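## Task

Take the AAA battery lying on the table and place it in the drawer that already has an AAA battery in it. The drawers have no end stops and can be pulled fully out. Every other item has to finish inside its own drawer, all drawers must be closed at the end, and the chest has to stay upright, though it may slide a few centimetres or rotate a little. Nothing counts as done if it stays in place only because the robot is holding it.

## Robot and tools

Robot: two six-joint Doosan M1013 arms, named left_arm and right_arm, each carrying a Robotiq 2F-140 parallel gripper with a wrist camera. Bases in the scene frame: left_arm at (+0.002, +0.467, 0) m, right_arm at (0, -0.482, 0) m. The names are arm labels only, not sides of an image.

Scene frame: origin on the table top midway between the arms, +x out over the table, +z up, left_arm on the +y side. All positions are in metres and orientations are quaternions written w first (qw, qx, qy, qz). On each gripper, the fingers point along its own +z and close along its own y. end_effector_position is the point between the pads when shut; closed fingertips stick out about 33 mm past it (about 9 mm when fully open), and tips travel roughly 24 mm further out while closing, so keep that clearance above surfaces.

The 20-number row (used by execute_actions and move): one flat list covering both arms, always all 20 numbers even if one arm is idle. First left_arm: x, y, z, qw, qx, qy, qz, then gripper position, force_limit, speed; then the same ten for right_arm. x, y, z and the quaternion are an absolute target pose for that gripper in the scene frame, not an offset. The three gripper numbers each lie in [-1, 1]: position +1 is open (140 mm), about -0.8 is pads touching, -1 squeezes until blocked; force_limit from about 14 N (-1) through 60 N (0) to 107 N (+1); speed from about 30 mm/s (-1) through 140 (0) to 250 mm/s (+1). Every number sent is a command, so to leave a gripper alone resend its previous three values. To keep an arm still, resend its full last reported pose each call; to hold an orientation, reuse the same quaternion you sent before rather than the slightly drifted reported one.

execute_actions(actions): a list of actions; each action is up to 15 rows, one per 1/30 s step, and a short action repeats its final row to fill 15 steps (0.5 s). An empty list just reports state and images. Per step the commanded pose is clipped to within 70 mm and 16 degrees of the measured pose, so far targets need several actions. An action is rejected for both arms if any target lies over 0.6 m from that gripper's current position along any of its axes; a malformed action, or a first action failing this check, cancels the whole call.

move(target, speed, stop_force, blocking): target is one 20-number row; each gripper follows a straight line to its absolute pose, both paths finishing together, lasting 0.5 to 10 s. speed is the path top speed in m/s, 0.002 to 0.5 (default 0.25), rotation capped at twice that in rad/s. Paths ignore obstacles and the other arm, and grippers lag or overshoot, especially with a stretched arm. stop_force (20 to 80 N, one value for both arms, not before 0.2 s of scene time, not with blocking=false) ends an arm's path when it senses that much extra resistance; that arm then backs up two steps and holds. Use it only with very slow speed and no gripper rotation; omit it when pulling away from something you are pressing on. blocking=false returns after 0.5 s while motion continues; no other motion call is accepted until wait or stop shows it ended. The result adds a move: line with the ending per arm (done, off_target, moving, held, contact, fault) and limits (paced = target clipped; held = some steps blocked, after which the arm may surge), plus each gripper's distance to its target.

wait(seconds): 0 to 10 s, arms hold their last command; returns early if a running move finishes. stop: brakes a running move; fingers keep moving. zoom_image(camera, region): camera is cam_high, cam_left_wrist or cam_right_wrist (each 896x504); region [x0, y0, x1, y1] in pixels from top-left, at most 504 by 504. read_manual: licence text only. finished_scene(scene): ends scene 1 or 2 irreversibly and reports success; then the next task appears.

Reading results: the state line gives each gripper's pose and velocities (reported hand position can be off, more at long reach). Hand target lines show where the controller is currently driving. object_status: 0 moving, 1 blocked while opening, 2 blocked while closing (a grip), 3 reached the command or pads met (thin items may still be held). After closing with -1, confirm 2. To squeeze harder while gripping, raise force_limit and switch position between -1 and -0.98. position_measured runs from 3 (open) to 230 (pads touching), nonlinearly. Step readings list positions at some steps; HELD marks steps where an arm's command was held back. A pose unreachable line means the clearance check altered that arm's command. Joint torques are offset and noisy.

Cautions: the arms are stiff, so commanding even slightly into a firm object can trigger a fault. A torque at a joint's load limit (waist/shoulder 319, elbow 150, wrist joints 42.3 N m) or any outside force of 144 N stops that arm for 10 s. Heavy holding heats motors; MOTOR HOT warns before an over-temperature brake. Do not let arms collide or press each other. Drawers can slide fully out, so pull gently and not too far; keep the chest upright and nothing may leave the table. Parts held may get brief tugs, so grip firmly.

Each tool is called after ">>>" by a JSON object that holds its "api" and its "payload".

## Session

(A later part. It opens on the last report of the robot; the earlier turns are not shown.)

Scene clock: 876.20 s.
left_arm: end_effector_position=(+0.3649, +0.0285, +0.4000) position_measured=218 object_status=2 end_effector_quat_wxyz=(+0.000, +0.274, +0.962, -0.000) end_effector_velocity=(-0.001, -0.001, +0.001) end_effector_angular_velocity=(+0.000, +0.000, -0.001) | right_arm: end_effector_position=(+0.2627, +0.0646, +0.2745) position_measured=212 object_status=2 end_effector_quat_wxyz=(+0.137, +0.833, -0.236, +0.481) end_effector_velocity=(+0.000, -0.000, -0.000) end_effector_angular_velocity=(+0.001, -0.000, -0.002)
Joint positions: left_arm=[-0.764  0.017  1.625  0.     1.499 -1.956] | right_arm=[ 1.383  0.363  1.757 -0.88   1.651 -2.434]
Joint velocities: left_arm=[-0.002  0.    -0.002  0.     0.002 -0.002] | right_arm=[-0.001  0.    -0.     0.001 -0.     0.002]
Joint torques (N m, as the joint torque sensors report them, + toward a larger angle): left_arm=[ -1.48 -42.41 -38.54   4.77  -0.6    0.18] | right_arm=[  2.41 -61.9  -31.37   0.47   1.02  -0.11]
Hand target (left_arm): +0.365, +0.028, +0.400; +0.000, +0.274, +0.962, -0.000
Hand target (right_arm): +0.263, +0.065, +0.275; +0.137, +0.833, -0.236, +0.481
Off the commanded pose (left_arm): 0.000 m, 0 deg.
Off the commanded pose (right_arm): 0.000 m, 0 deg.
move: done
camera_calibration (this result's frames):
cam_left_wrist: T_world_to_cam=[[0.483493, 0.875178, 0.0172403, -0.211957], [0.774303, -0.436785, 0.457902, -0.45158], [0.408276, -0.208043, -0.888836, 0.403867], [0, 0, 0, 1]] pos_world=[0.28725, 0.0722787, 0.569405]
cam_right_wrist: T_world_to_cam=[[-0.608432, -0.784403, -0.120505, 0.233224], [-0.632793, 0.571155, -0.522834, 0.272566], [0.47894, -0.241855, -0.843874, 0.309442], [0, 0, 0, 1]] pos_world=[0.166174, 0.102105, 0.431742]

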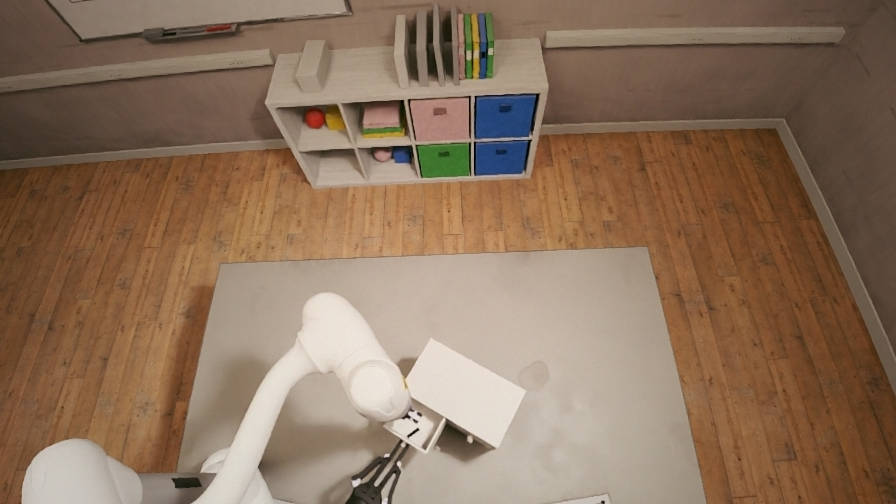

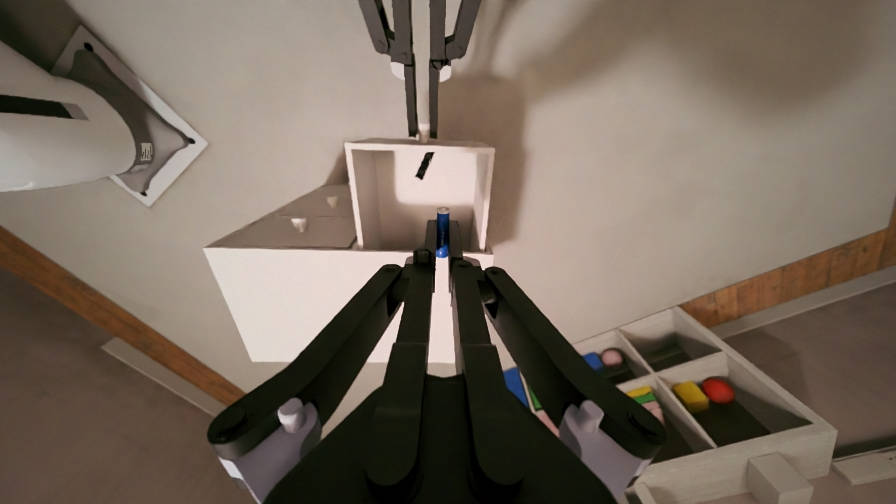

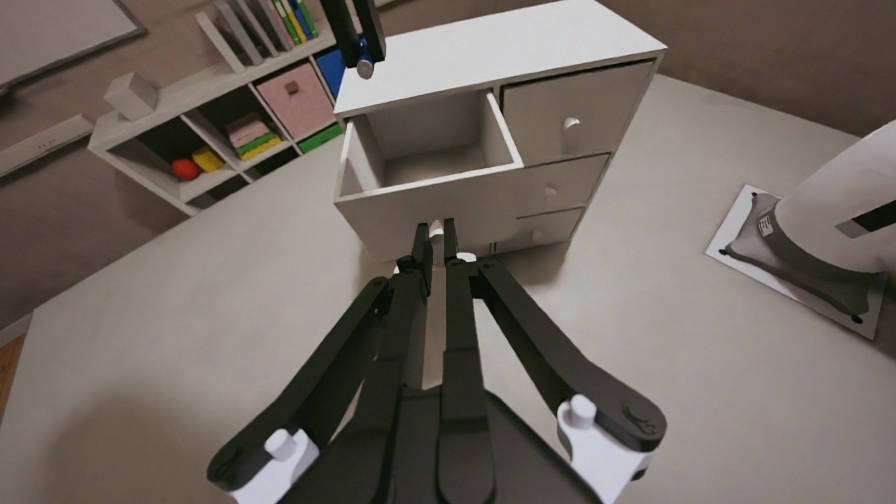

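>>> {"api": "move", "payload": {"target": [0.3635,0.0275,0.285,0,0.274,0.9617,0,-1,-0.5,-0.5,0.2627,0.0646,0.2745,0.1366,0.8331,-0.2365,0.481,-1,0,-0.5], "speed": 0.12}}

Scene clock: 932.13 s.
left_arm: end_effector_position=(+0.3635, +0.0275, +0.2851) position_measured=218 object_status=2 end_effector_quat_wxyz=(-0.000, +0.274, +0.962, -0.000) end_effector_velocity=(-0.000, +0.001, -0.003) end_effector_angular_velocity=(+0.001, +0.001, -0.000) | right_arm: end_effector_position=(+0.2627, +0.0646, +0.2745) position_measured=212 object_status=2 end_effector_quat_wxyz=(+0.137, +0.833, -0.237, +0.481) end_effector_velocity=(+0.000, -0.000, +0.000) end_effector_angular_velocity=(+0.000, +0.000, -0.001)
Joint positions: left_arm=[-0.767  0.05   1.801 -0.     1.291 -1.959] | right_arm=[ 1.383  0.363  1.757 -0.88   1.651 -2.434]
Joint velocities: left_arm=[ 0.     0.001  0.004 -0.    -0.003  0.   ] | right_arm=[-0.    -0.001 -0.     0.     0.001 -0.   ]
Joint torques (N m, as the joint torque sensors report them, + toward a larger angle): left_arm=[ -0.94 -48.95 -38.01   4.04  -0.39   0.43] | right_arm=[  1.69 -60.32 -32.61   0.77   1.29  -0.17]
Hand target (left_arm): +0.364, +0.027, +0.285; -0.000, +0.274, +0.962, -0.000
Hand target (right_arm): +0.263, +0.065, +0.275; +0.137, +0.833, -0.236, +0.481
Off the commanded pose (left_arm): 0.000 m, 0 deg.
Off the commanded pose (right_arm): 0.000 m, 0 deg.
move: done
camera_calibration (this result's frames):
cam_left_wrist: T_world_to_cam=[[0.483763, 0.875028, 0.0173041, -0.208466], [0.774335, -0.437142, 0.457506, -0.398209], [0.407895, -0.207925, -0.889038, 0.302272], [0, 0, 0, 1]] pos_world=[0.2859, 0.0711897, 0.454522]
cam_right_wrist: T_world_to_cam=[[-0.608447, -0.784388, -0.120532, 0.233256], [-0.632757, 0.571172, -0.522859, 0.272595], [0.478969, -0.241865, -0.843854, 0.309421], [0, 0, 0, 1]] pos_world=[0.166207, 0.102102, 0.43175]

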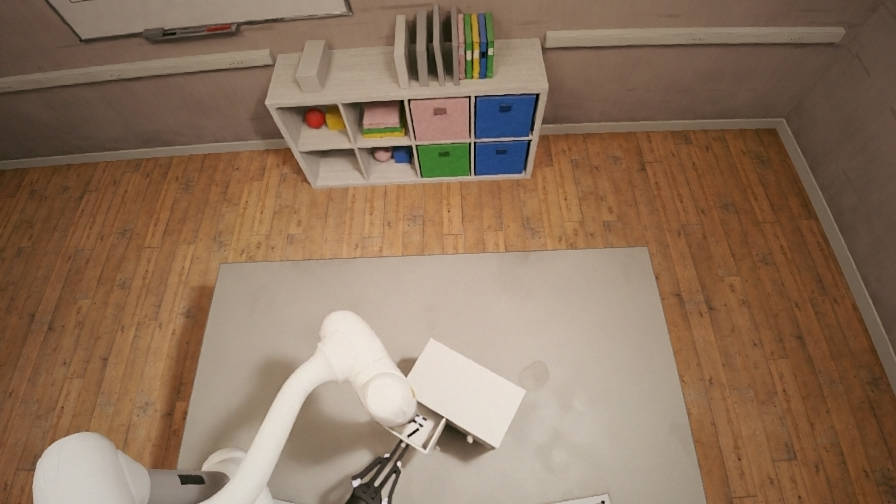

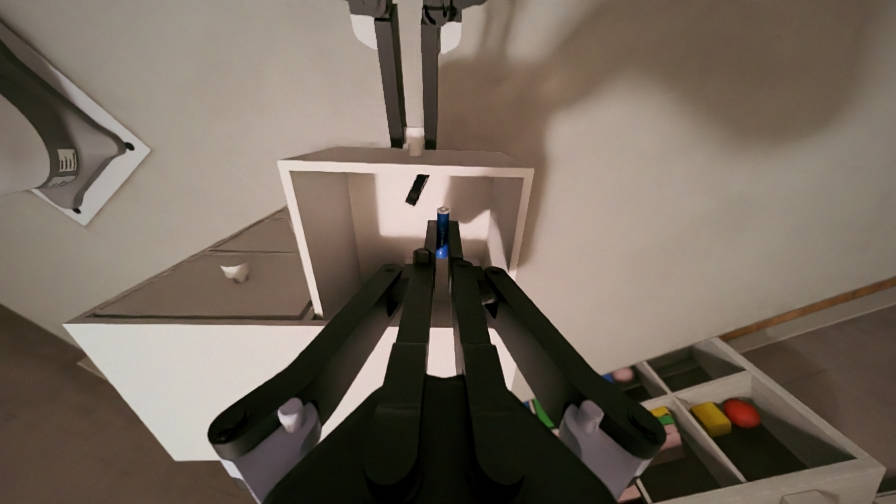

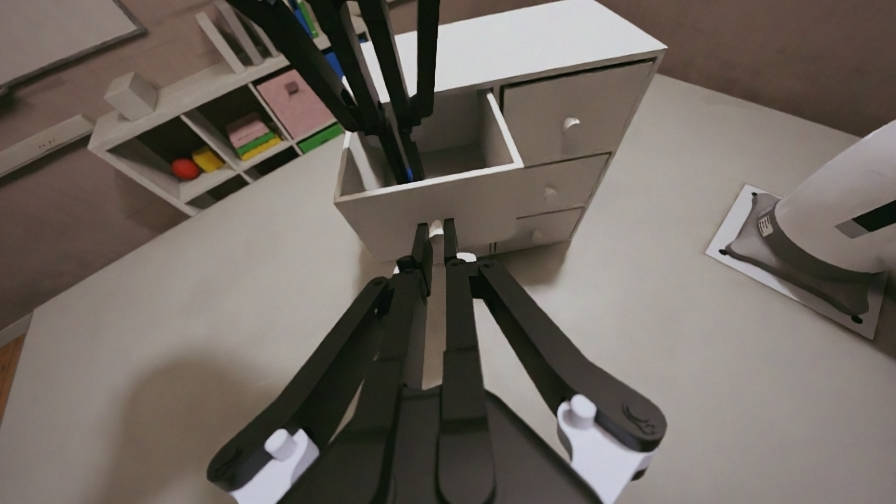

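>>> {"api": "zoom_image", "payload": {"camera": "cam_left_wrist", "region": [330, 140, 550, 330]}}

Region (330, 140, 550, 330) of cam_left_wrist's 896x504 image, scaled by 2.291, with more detail than that image has; it fills the top 435 rows of this view, and the rest is white.

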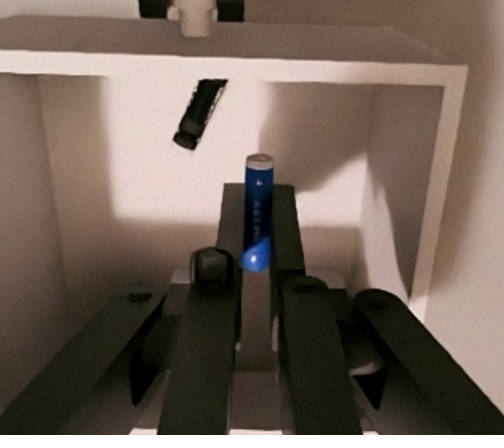

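>>> {"api": "zoom_image", "payload": {"camera": "cam_left_wrist", "region": [390, 160, 460, 225]}}

Region (390, 160, 460, 225) of cam_left_wrist's 896x504 image, scaled by 7.200, with more detail than that image has; it fills the top 468 rows of this view, and the rest is white.

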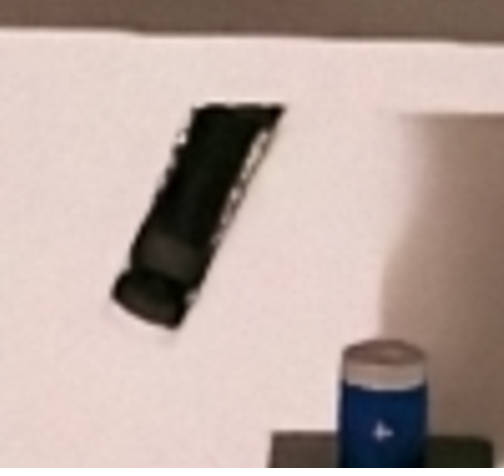

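>>> {"api": "move", "payload": {"target": [0.3635,0.0275,0.2645,0,0.274,0.9617,0,-1,-0.5,-0.5,0.2627,0.0646,0.2745,0.1366,0.8331,-0.2365,0.481,-1,0,-0.5], "speed": 0.025, "stop_force": 20}}

Scene clock: 958.87 s.
left_arm: end_effector_position=(+0.3635, +0.0275, +0.2646) position_measured=218 object_status=2 end_effector_quat_wxyz=(-0.000, +0.274, +0.962, -0.000) end_effector_velocity=(-0.000, -0.000, -0.001) end_effector_angular_velocity=(-0.001, -0.001, -0.000) | right_arm: end_effector_position=(+0.2627, +0.0646, +0.2745) position_measured=212 object_status=2 end_effector_quat_wxyz=(+0.137, +0.833, -0.237, +0.481) end_effector_velocity=(-0.000, +0.000, +0.000) end_effector_angular_velocity=(-0.000, -0.001, +0.001)
Joint positions: left_arm=[-0.767  0.06   1.828 -0.     1.254 -1.959] | right_arm=[ 1.383  0.363  1.757 -0.88   1.651 -2.434]
Joint velocities: left_arm=[-0.    -0.     0.001 -0.    -0.003 -0.   ] | right_arm=[ 0.001 -0.    -0.    -0.001  0.     0.   ]
Joint torques (N m, as the joint torque sensors report them, + toward a larger angle): left_arm=[ -0.44 -48.75 -37.34   4.37  -0.62  -0.05] | right_arm=[  3.96 -61.67 -32.98   0.17   1.04  -0.4 ]
Hand target (left_arm): +0.363, +0.027, +0.265; -0.000, +0.274, +0.962, -0.000
Hand target (right_arm): +0.263, +0.065, +0.275; +0.137, +0.833, -0.236, +0.481
Off the commanded pose (left_arm): 0.000 m, 0 deg.
Off the commanded pose (right_arm): 0.000 m, 0 deg.
move: done
camera_calibration (this result's frames):
cam_left_wrist: T_world_to_cam=[[0.483554, 0.875142, 0.0173794, -0.208084], [0.77442, -0.436986, 0.457511, -0.388851], [0.407981, -0.207772, -0.889034, 0.283997], [0, 0, 0, 1]] pos_world=[0.285888, 0.0711875, 0.434003]
cam_right_wrist: T_world_to_cam=[[-0.608447, -0.784388, -0.120532, 0.233256], [-0.632757, 0.571172, -0.52286, 0.272596], [0.478969, -0.241865, -0.843854, 0.309421], [0, 0, 0, 1]] pos_world=[0.166207, 0.102102, 0.43175]

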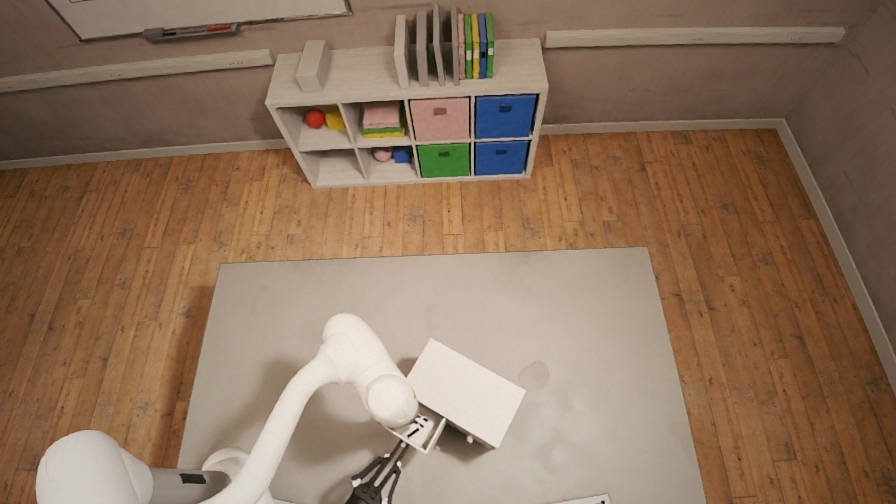

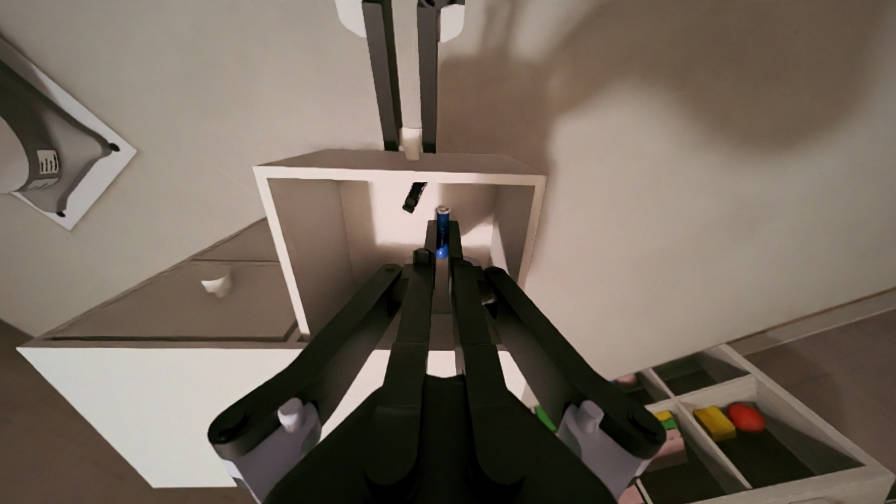

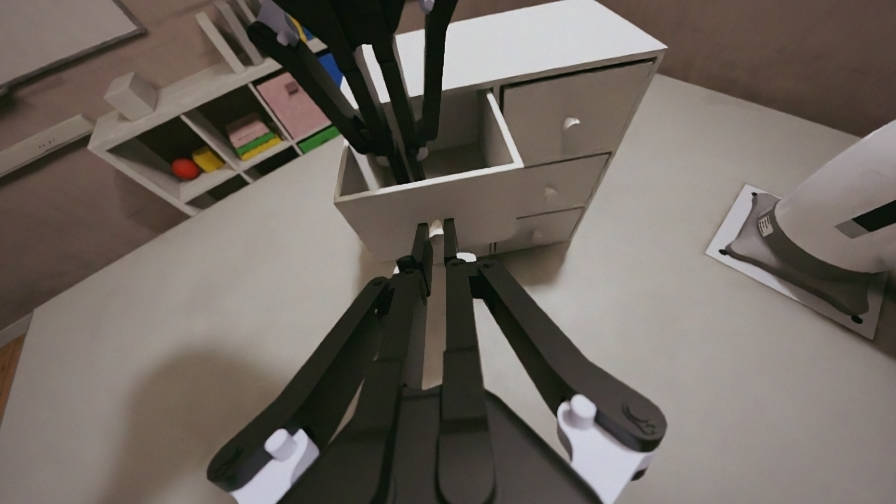

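>>> {"api": "zoom_image", "payload": {"camera": "cam_left_wrist", "region": [370, 160, 540, 310]}}

Region (370, 160, 540, 310) of cam_left_wrist's 896x504 image, scaled by 2.965, with more detail than that image has; it fills the top 445 rows of this view, and the rest is white.

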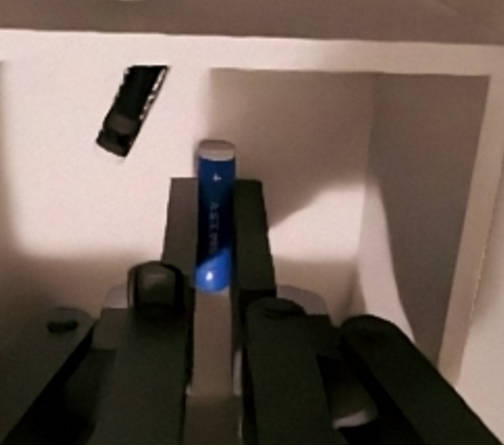

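>>> {"api": "move", "payload": {"target": [0.3635,0.0275,0.254,0,0.274,0.9617,0,-1,-0.5,-0.5,0.2627,0.0646,0.2745,0.1366,0.8331,-0.2365,0.481,-1,0,-0.5], "speed": 0.008, "stop_force": 20}}

Scene clock: 1007.40 s.
left_arm: end_effector_position=(+0.3635, +0.0275, +0.2540) position_measured=218 object_status=2 end_effector_quat_wxyz=(-0.000, +0.274, +0.962, -0.000) end_effector_velocity=(+0.000, -0.000, -0.000) end_effector_angular_velocity=(-0.001, -0.001, -0.001) | right_arm: end_effector_position=(+0.2627, +0.0646, +0.2745) position_measured=212 object_status=2 end_effector_quat_wxyz=(+0.137, +0.833, -0.237, +0.481) end_effector_velocity=(+0.000, -0.000, +0.000) end_effector_angular_velocity=(-0.000, +0.001, -0.001)
Joint positions: left_arm=[-0.767  0.065  1.842 -0.     1.234 -1.959] | right_arm=[ 1.383  0.363  1.757 -0.88   1.651 -2.434]
Joint velocities: left_arm=[-0.     0.    -0.     0.    -0.001  0.001] | right_arm=[-0.001 -0.     0.     0.     0.    -0.001]
Joint torques (N m, as the joint torque sensors report them, + toward a larger angle): left_arm=[ -0.85 -47.91 -36.97   4.33  -0.57   0.25] | right_arm=[ -0.18 -61.52 -32.36   0.64   1.09   0.18]
Hand target (left_arm): +0.363, +0.027, +0.254; -0.000, +0.274, +0.962, -0.000
Hand target (right_arm): +0.263, +0.065, +0.275; +0.137, +0.833, -0.236, +0.481
Off the commanded pose (left_arm): 0.000 m, 0 deg.
Off the commanded pose (right_arm): 0.000 m, 0 deg.
move: done
camera_calibration (this result's frames):
cam_left_wrist: T_world_to_cam=[[0.483529, 0.875155, 0.0173871, -0.207898], [0.774431, -0.436968, 0.457509, -0.384026], [0.407989, -0.207754, -0.889035, 0.274616], [0, 0, 0, 1]] pos_world=[0.285886, 0.0711885, 0.423453]
cam_right_wrist: T_world_to_cam=[[-0.608447, -0.784388, -0.120532, 0.233256], [-0.632757, 0.571172, -0.52286, 0.272596], [0.478969, -0.241865, -0.843854, 0.309421], [0, 0, 0, 1]] pos_world=[0.166207, 0.102102, 0.43175]

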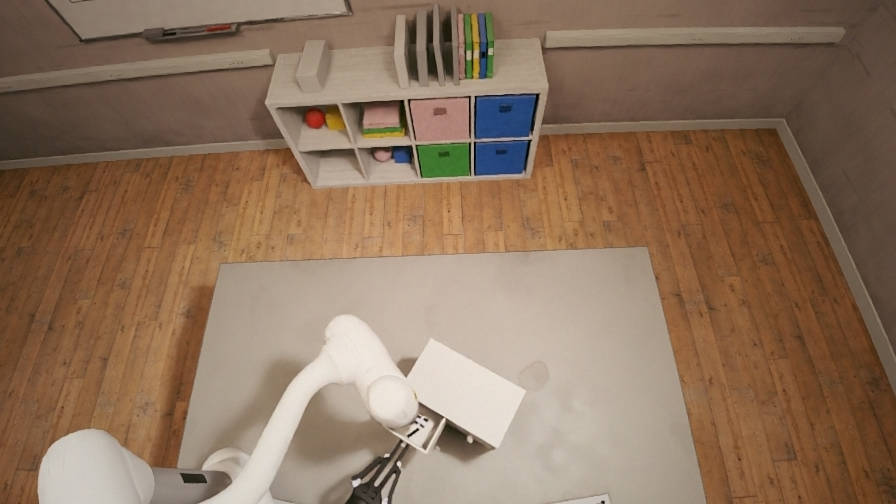

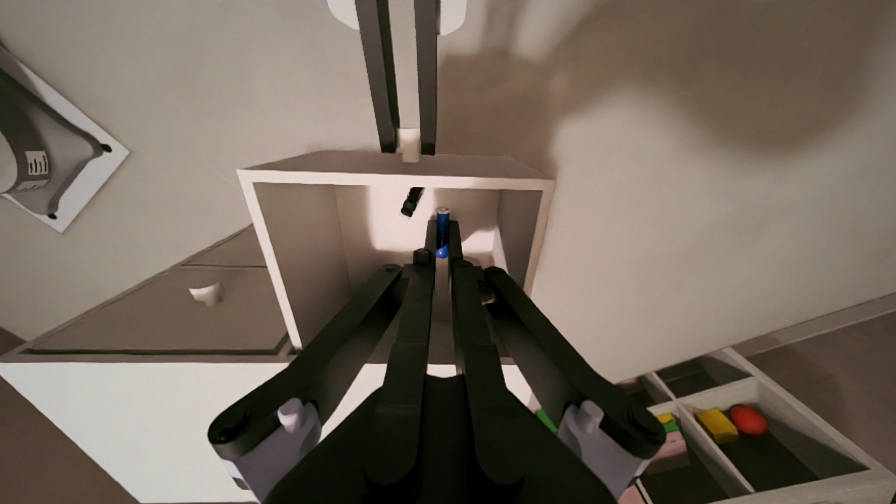

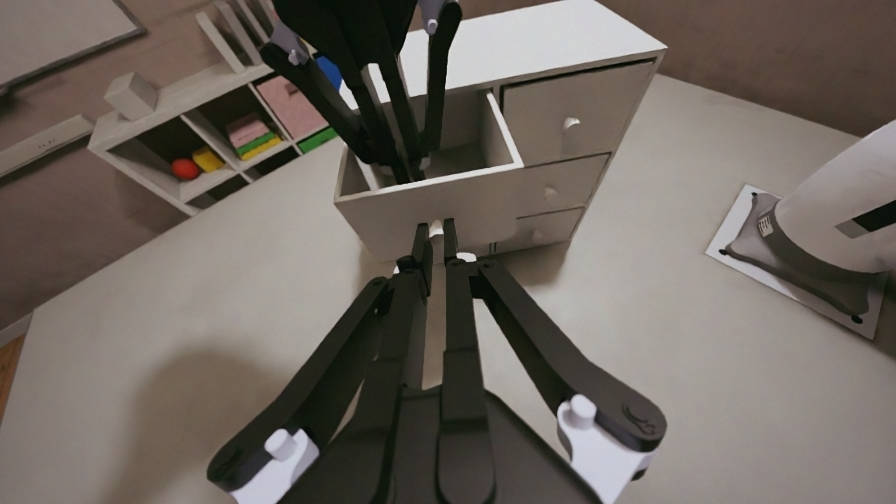

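>>> {"api": "zoom_image", "payload": {"camera": "cam_left_wrist", "region": [370, 160, 560, 320]}}

>>> {"api": "zoom_image", "payload": {"camera": "cam_right_wrist", "region": [310, 60, 540, 220]}}

Region (370, 160, 560, 320) of cam_left_wrist's 896x504 image, scaled by 2.653, with more detail than that image has; it fills the top 424 rows of this view, and the rest is white.

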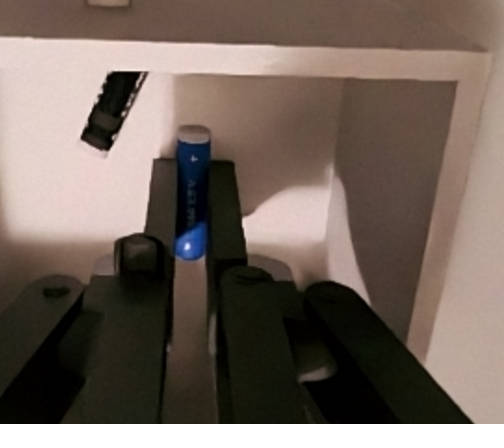

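Region (310, 60, 540, 220) of cam_right_wrist's 896x504 image, scaled by 2.191, with more detail than that image has; it fills the top 351 rows of this view, and the rest is white.

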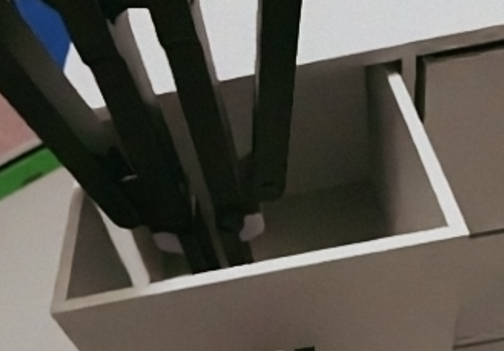

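>>> {"api": "move", "payload": {"target": [0.3594,0.0206,0.254,0,0.274,0.9617,0,-1,-0.5,-0.5,0.2627,0.0646,0.2745,0.1366,0.8331,-0.2365,0.481,-1,0,-0.5], "speed": 0.02}}

>>> {"api": "move", "payload": {"target": [0.3594,0.0206,0.246,0,0.274,0.9617,0,-1,-0.5,-0.5,0.2627,0.0646,0.2745,0.1366,0.8331,-0.2365,0.481,-1,0,-0.5], "speed": 0.006, "stop_force": 20}}

Scene clock: 1073.07 s.
left_arm: end_effector_position=(+0.3594, +0.0207, +0.2540) position_measured=218 object_status=2 end_effector_quat_wxyz=(+0.000, +0.274, +0.962, -0.000) end_effector_velocity=(-0.001, -0.000, -0.001) end_effector_angular_velocity=(+0.002, +0.002, +0.002) | right_arm: end_effector_position=(+0.2627, +0.0646, +0.2745) position_measured=212 object_status=2 end_effector_quat_wxyz=(+0.137, +0.833, -0.236, +0.481) end_effector_velocity=(+0.000, -0.000, -0.000) end_effector_angular_velocity=(-0.001, +0.000, -0.000)
Joint positions: left_arm=[-0.78   0.07   1.838 -0.     1.234 -1.972] | right_arm=[ 1.383  0.363  1.757 -0.88   1.651 -2.434]
Joint velocities: left_arm=[-0.002  0.002 -0.     0.     0.001 -0.004] | right_arm=[-0.     0.     0.    -0.     0.    -0.001]
Joint torques (N m, as the joint torque sensors report them, + toward a larger angle): left_arm=[  1.23 -50.49 -36.08   4.49  -0.63   0.34] | right_arm=[  0.44 -62.93 -31.71   0.43   1.39  -0.02]
Hand target (left_arm): +0.359, +0.021, +0.254; +0.000, +0.274, +0.962, -0.000
Hand target (right_arm): +0.263, +0.065, +0.274; +0.137, +0.833, -0.236, +0.481
Off the commanded pose (left_arm): 0.000 m, 0 deg.
Off the commanded pose (right_arm): 0.000 m, 0 deg.
move: done
camera_calibration (this result's frames):
cam_left_wrist: T_world_to_cam=[[0.483506, 0.875169, 0.0173752, -0.199961], [0.774436, -0.436937, 0.457531, -0.383849], [0.408009, -0.207763, -0.889024, 0.2748], [0, 0, 0, 1]] pos_world=[0.281828, 0.0643755, 0.423401]
cam_right_wrist: T_world_to_cam=[[-0.608447, -0.784389, -0.120528, 0.233253], [-0.632757, 0.571169, -0.522862, 0.272597], [0.478969, -0.241869, -0.843853, 0.309419], [0, 0, 0, 1]] pos_world=[0.166207, 0.102101, 0.431748]

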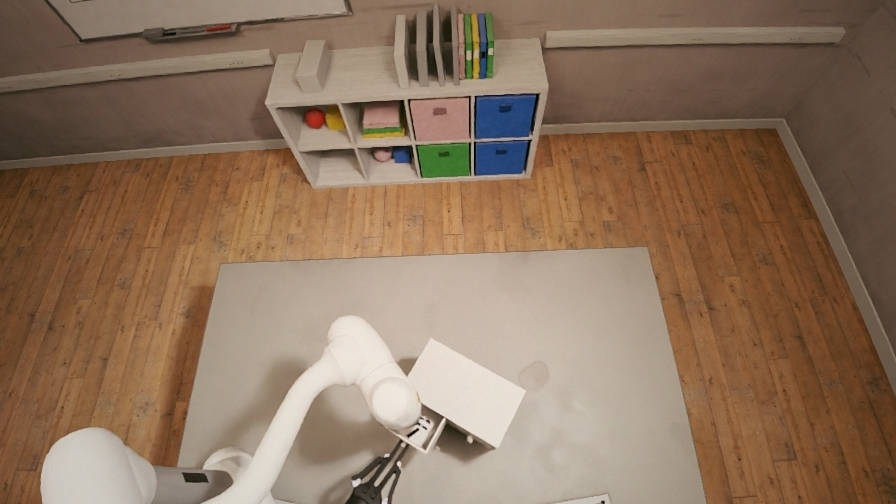

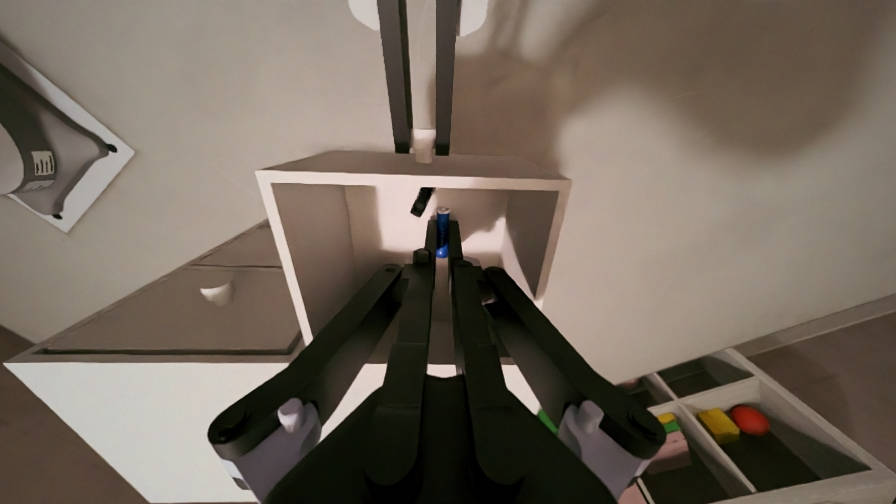

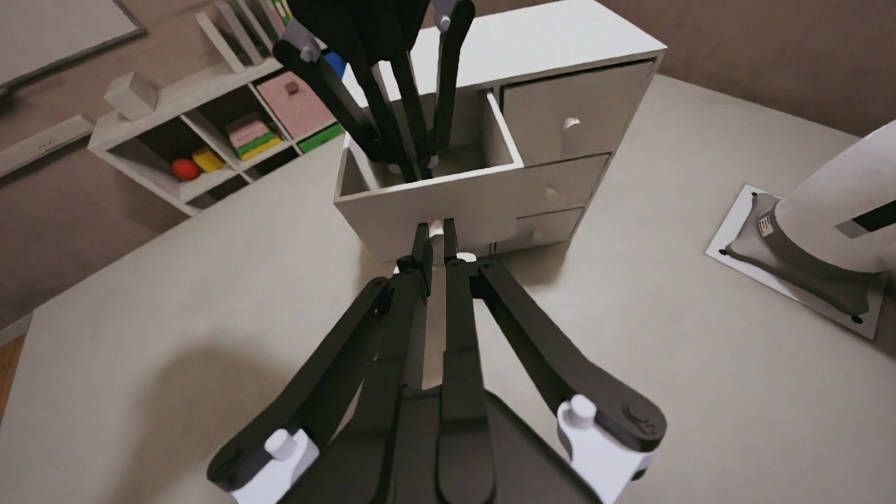

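Scene clock: 1073.60 s.
left_arm: end_effector_position=(+0.3595, +0.0206, +0.2529) position_measured=218 object_status=2 end_effector_quat_wxyz=(+0.000, +0.274, +0.962, -0.000) end_effector_velocity=(-0.000, +0.001, -0.000) end_effector_angular_velocity=(+0.004, +0.003, +0.001) | right_arm: end_effector_position=(+0.2627, +0.0646, +0.2744) position_measured=212 object_status=2 end_effector_quat_wxyz=(+0.137, +0.833, -0.236, +0.481) end_effector_velocity=(-0.001, +0.000, +0.000) end_effector_angular_velocity=(-0.001, +0.000, +0.001)
Joint positions: left_arm=[-0.78   0.07   1.839 -0.     1.232 -1.972] | right_arm=[ 1.383  0.363  1.757 -0.88   1.651 -2.434]
Joint velocities: left_arm=[-0.     0.001 -0.001  0.     0.005 -0.001] | right_arm=[ 0.002  0.    -0.     0.     0.001 -0.001]
Joint torques (N m, as the joint torque sensors report them, + toward a larger angle): left_arm=[  1.36 -26.75 -23.29   4.17  -2.81   0.11] | right_arm=[  3.07 -68.48 -35.86  -2.49   3.42  -0.14]
Hand target (left_arm): +0.359, +0.021, +0.253; +0.000, +0.274, +0.962, -0.000
Hand target (right_arm): +0.263, +0.065, +0.274; +0.137, +0.833, -0.236, +0.481
Off the commanded pose (left_arm): 0.007 m, 0 deg.
Off the commanded pose (right_arm): 0.000 m, 0 deg.
move: contact (left_arm)
camera_calibration (this result's frames):
cam_left_wrist: T_world_to_cam=[[0.483502, 0.875173, 0.0172704, -0.199857], [0.774373, -0.436846, 0.457724, -0.383453], [0.408133, -0.207937, -0.888926, 0.273766], [0, 0, 0, 1]] pos_world=[0.281834, 0.0643257, 0.422325]
cam_right_wrist: T_world_to_cam=[[-0.608448, -0.784409, -0.120387, 0.233178], [-0.632764, 0.57108, -0.522952, 0.272608], [0.478958, -0.242013, -0.843818, 0.309351], [0, 0, 0, 1]] pos_world=[0.166206, 0.102093, 0.431668]

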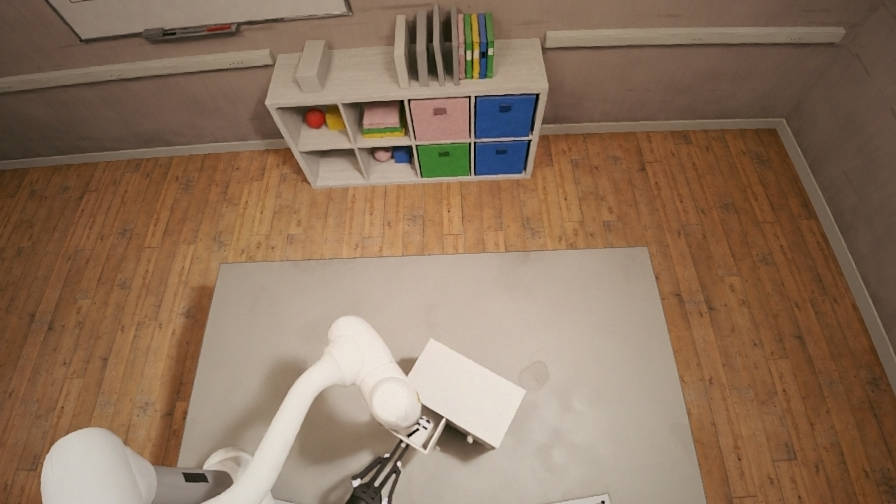

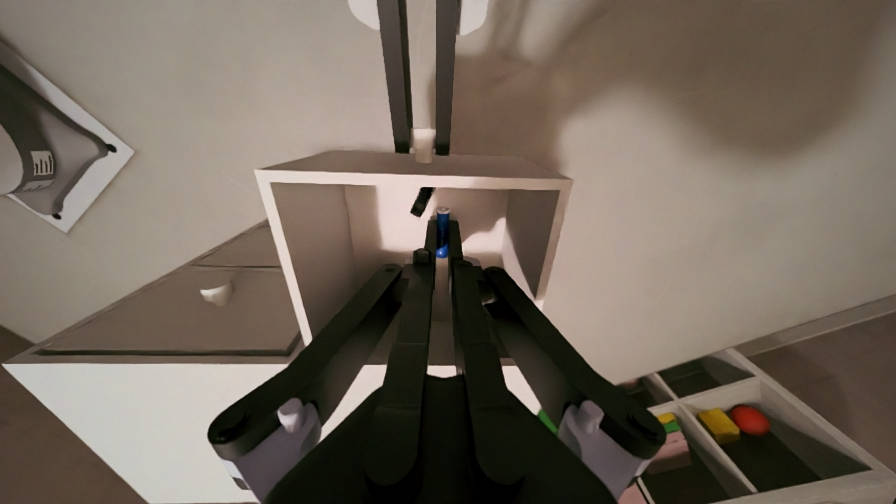

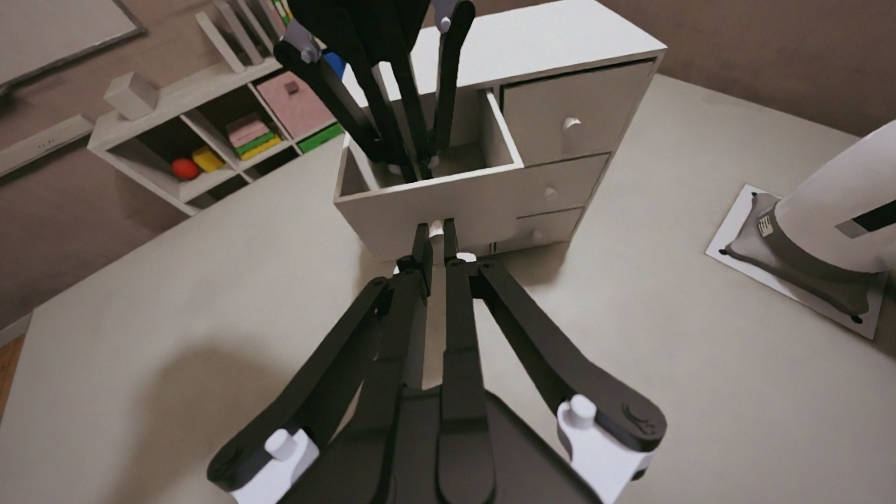

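Contact with the floor at 0.253. Lift 1.5 mm and release.

>>> {"api": "execute_actions", "payload": {"actions": [[[0.3594,0.0206,0.2545,0,0.274,0.9617,0,-1,-0.5,-0.5,0.2627,0.0646,0.2745,0.1366,0.8331,-0.2365,0.481,-1,0,-0.5],[0.3594,0.0206,0.2545,0,0.274,0.9617,0,-1,-0.5,-0.5,0.2627,0.0646,0.2745,0.1366,0.8331,-0.2365,0.481,-1,0,-0.5],[0.3594,0.0206,0.2545,0,0.274,0.9617,0,-1,-0.5,-0.5,0.2627,0.0646,0.2745,0.1366,0.8331,-0.2365,0.481,-1,0,-0.5],[0.3594,0.0206,0.2545,0,0.274,0.9617,0,-1,-0.5,-0.5,0.2627,0.0646,0.2745,0.1366,0.8331,-0.2365,0.481,-1,0,-0.5],[0.3594,0.0206,0.2545,0,0.274,0.9617,0,-1,-0.5,-0.5,0.2627,0.0646,0.2745,0.1366,0.8331,-0.2365,0.481,-1,0,-0.5],[0.3594,0.0206,0.2545,0,0.274,0.9617,0,-0.58,-0.5,-0.7,0.2627,0.0646,0.2745,0.1366,0.8331,-0.2365,0.481,-1,0,-0.5]]]}}

Scene clock: 1084.23 s.
left_arm: end_effector_position=(+0.3594, +0.0206, +0.2545) position_measured=202 object_status=0 end_effector_quat_wxyz=(-0.000, +0.274, +0.962, +0.000) end_effector_velocity=(+0.000, -0.000, -0.000) end_effector_angular_velocity=(+0.000, +0.000, +0.001) | right_arm: end_effector_position=(+0.2627, +0.0646, +0.2746) position_measured=212 object_status=2 end_effector_quat_wxyz=(+0.137, +0.833, -0.237, +0.481) end_effector_velocity=(+0.000, +0.000, -0.000) end_effector_angular_velocity=(+0.001, +0.000, -0.001)
Joint positions: left_arm=[-0.78   0.069  1.837  0.     1.235 -1.972] | right_arm=[ 1.383  0.363  1.757 -0.88   1.651 -2.434]
Joint velocities: left_arm=[ 0.     0.001 -0.001  0.     0.    -0.001] | right_arm=[-0.001  0.    -0.     0.    -0.     0.001]
Joint torques (N m, as the joint torque sensors report them, + toward a larger angle): left_arm=[ -2.07 -50.48 -37.81   4.    -0.6   -0.04] | right_arm=[  2.91 -61.61 -33.49   0.42   0.89  -0.1 ]
Hand target (left_arm): +0.359, +0.021, +0.254; +0.000, +0.274, +0.962, +0.000
Hand target (right_arm): +0.263, +0.065, +0.275; +0.137, +0.833, -0.236, +0.481
Off the commanded pose (left_arm): 0.000 m, 0 deg.
Off the commanded pose (right_arm): 0.000 m, 0 deg.
Step readings (end_effector_position):
0: left_arm (+0.3595, +0.0206, +0.2532) | right_arm (+0.2627, +0.0646, +0.2745)
1: left_arm (+0.3595, +0.0206, +0.2533) | right_arm (+0.2627, +0.0646, +0.2745)
2: left_arm (+0.3595, +0.0206, +0.2536) | right_arm (+0.2627, +0.0646, +0.2745)
4: left_arm (+0.3594, +0.0207, +0.2539) | right_arm (+0.2627, +0.0646, +0.2746)
8: left_arm (+0.3594, +0.0206, +0.2543) | right_arm (+0.2627, +0.0646, +0.2746)
15: end_effector_position above
camera_calibration (this result's frames):
cam_left_wrist: T_world_to_cam=[[0.483499, 0.875172, 0.0174144, -0.199885], [0.774455, -0.43696, 0.457478, -0.38406], [0.407981, -0.207704, -0.88905, 0.275237], [0, 0, 0, 1]] pos_world=[0.28179, 0.0642829, 0.42388]
cam_right_wrist: T_world_to_cam=[[-0.608448, -0.78437, -0.120646, 0.233321], [-0.63275, 0.571245, -0.522788, 0.272584], [0.478977, -0.241751, -0.843882, 0.309475], [0, 0, 0, 1]] pos_world=[0.16621, 0.102114, 0.431813]

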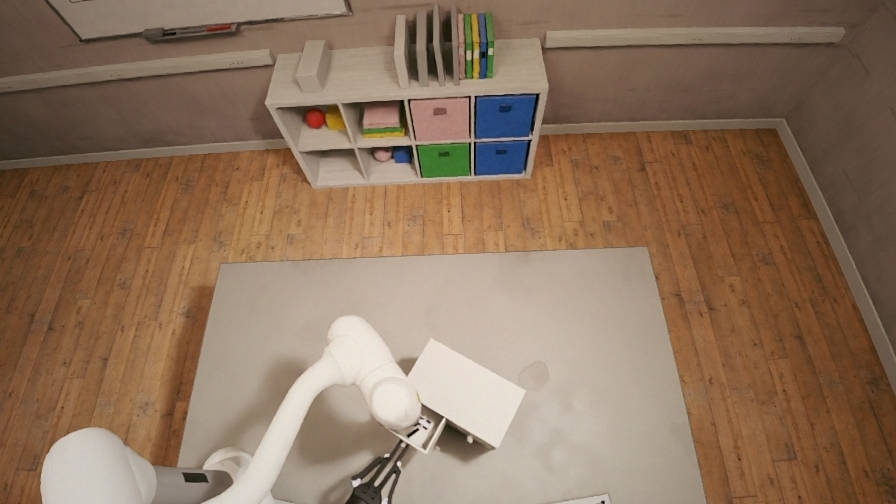

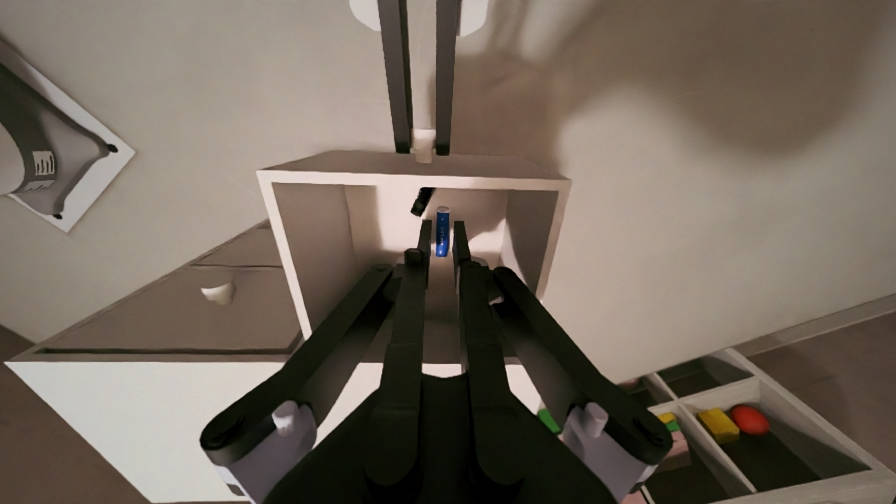

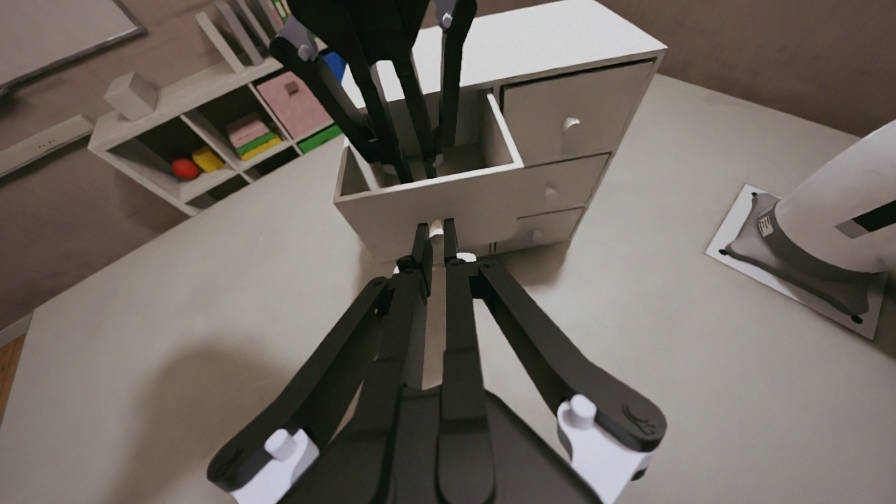

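Released. Lift the left arm straight up.

>>> {"api": "move", "payload": {"target": [0.3594,0.0206,0.40,0,0.274,0.9617,0,-0.58,-0.5,-0.7,0.2627,0.0646,0.2745,0.1366,0.8331,-0.2365,0.481,-1,0,-0.5], "speed": 0.15}}

Scene clock: 1090.40 s.
left_arm: end_effector_position=(+0.3594, +0.0207, +0.4000) position_measured=202 object_status=3 end_effector_quat_wxyz=(+0.000, +0.274, +0.962, +0.000) end_effector_velocity=(-0.000, +0.000, +0.000) end_effector_angular_velocity=(+0.002, +0.001, -0.001) | right_arm: end_effector_position=(+0.2627, +0.0646, +0.2745) position_measured=212 object_status=2 end_effector_quat_wxyz=(+0.137, +0.833, -0.236, +0.481) end_effector_velocity=(+0.000, +0.000, +0.000) end_effector_angular_velocity=(+0.001, -0.001, +0.001)
Joint positions: left_arm=[-0.78   0.021  1.621  0.     1.499 -1.973] | right_arm=[ 1.383  0.363  1.757 -0.88   1.651 -2.434]
Joint velocities: left_arm=[-0.     0.    -0.001  0.     0.002  0.001] | right_arm=[ 0.    -0.    -0.    -0.001 -0.001  0.001]
Joint torques (N m, as the joint torque sensors report them, + toward a larger angle): left_arm=[ -1.33 -45.54 -38.31   4.58  -0.51   0.1 ] | right_arm=[  4.84 -59.86 -33.23   0.74   1.53   0.08]
Hand target (left_arm): +0.359, +0.021, +0.400; +0.000, +0.274, +0.962, +0.000
Hand target (right_arm): +0.263, +0.065, +0.274; +0.137, +0.833, -0.236, +0.481
Off the commanded pose (left_arm): 0.000 m, 0 deg.
Off the commanded pose (right_arm): 0.000 m, 0 deg.
move: done
camera_calibration (this result's frames):
cam_left_wrist: T_world_to_cam=[[0.483171, 0.875351, 0.0174818, -0.202396], [0.774536, -0.436663, 0.457623, -0.450674], [0.408215, -0.20757, -0.888974, 0.40448], [0, 0, 0, 1]] pos_world=[0.28174, 0.0643336, 0.56935]
cam_right_wrist: T_world_to_cam=[[-0.608449, -0.784387, -0.120527, 0.233253], [-0.632756, 0.57117, -0.522863, 0.272598], [0.478968, -0.241871, -0.843853, 0.309418], [0, 0, 0, 1]] pos_world=[0.166209, 0.1021, 0.431748]

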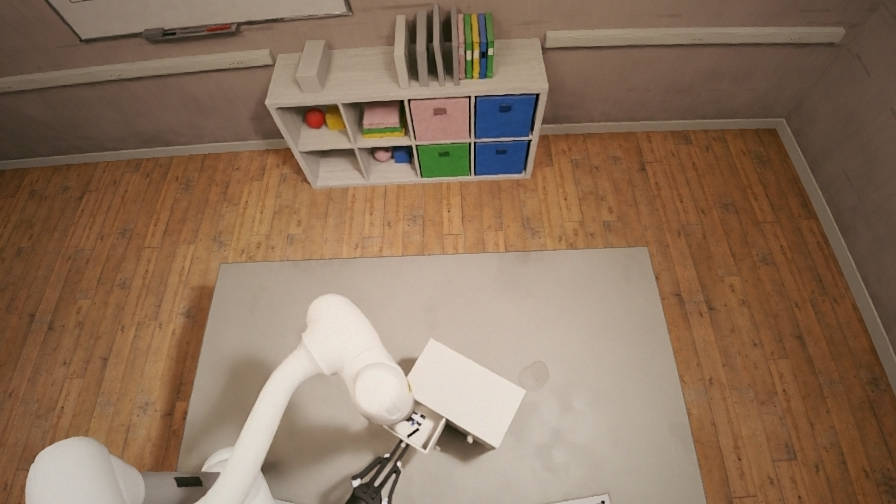

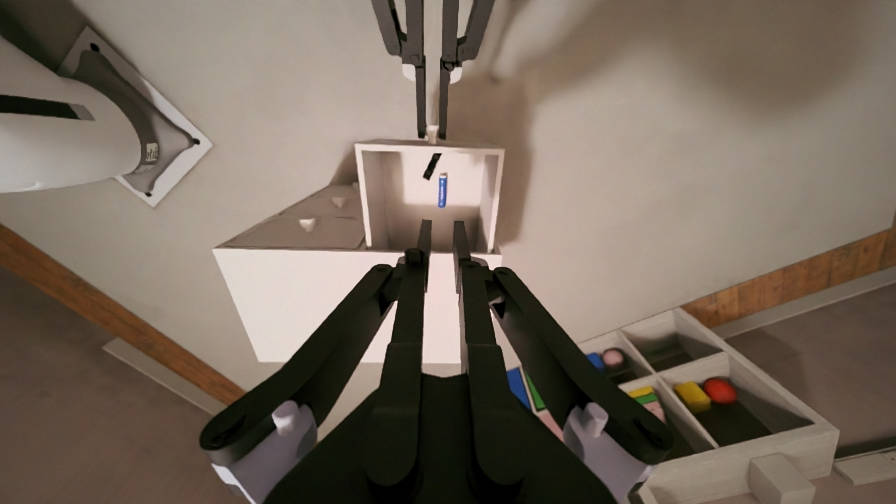

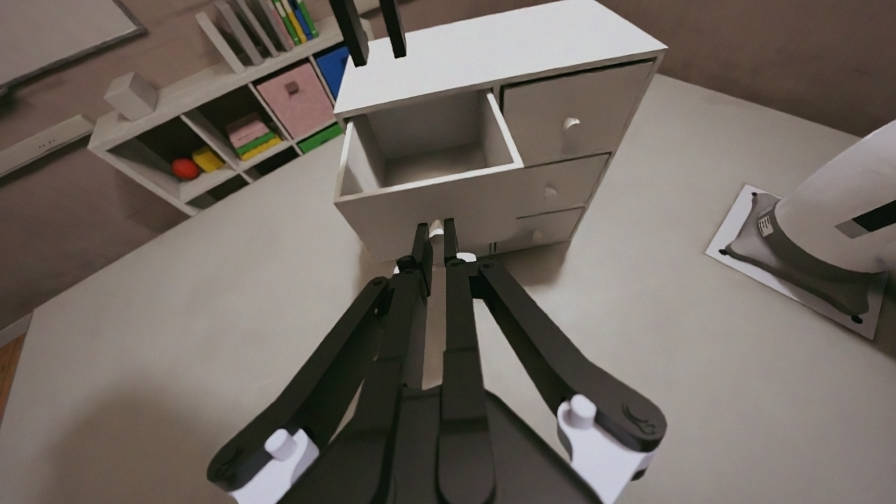

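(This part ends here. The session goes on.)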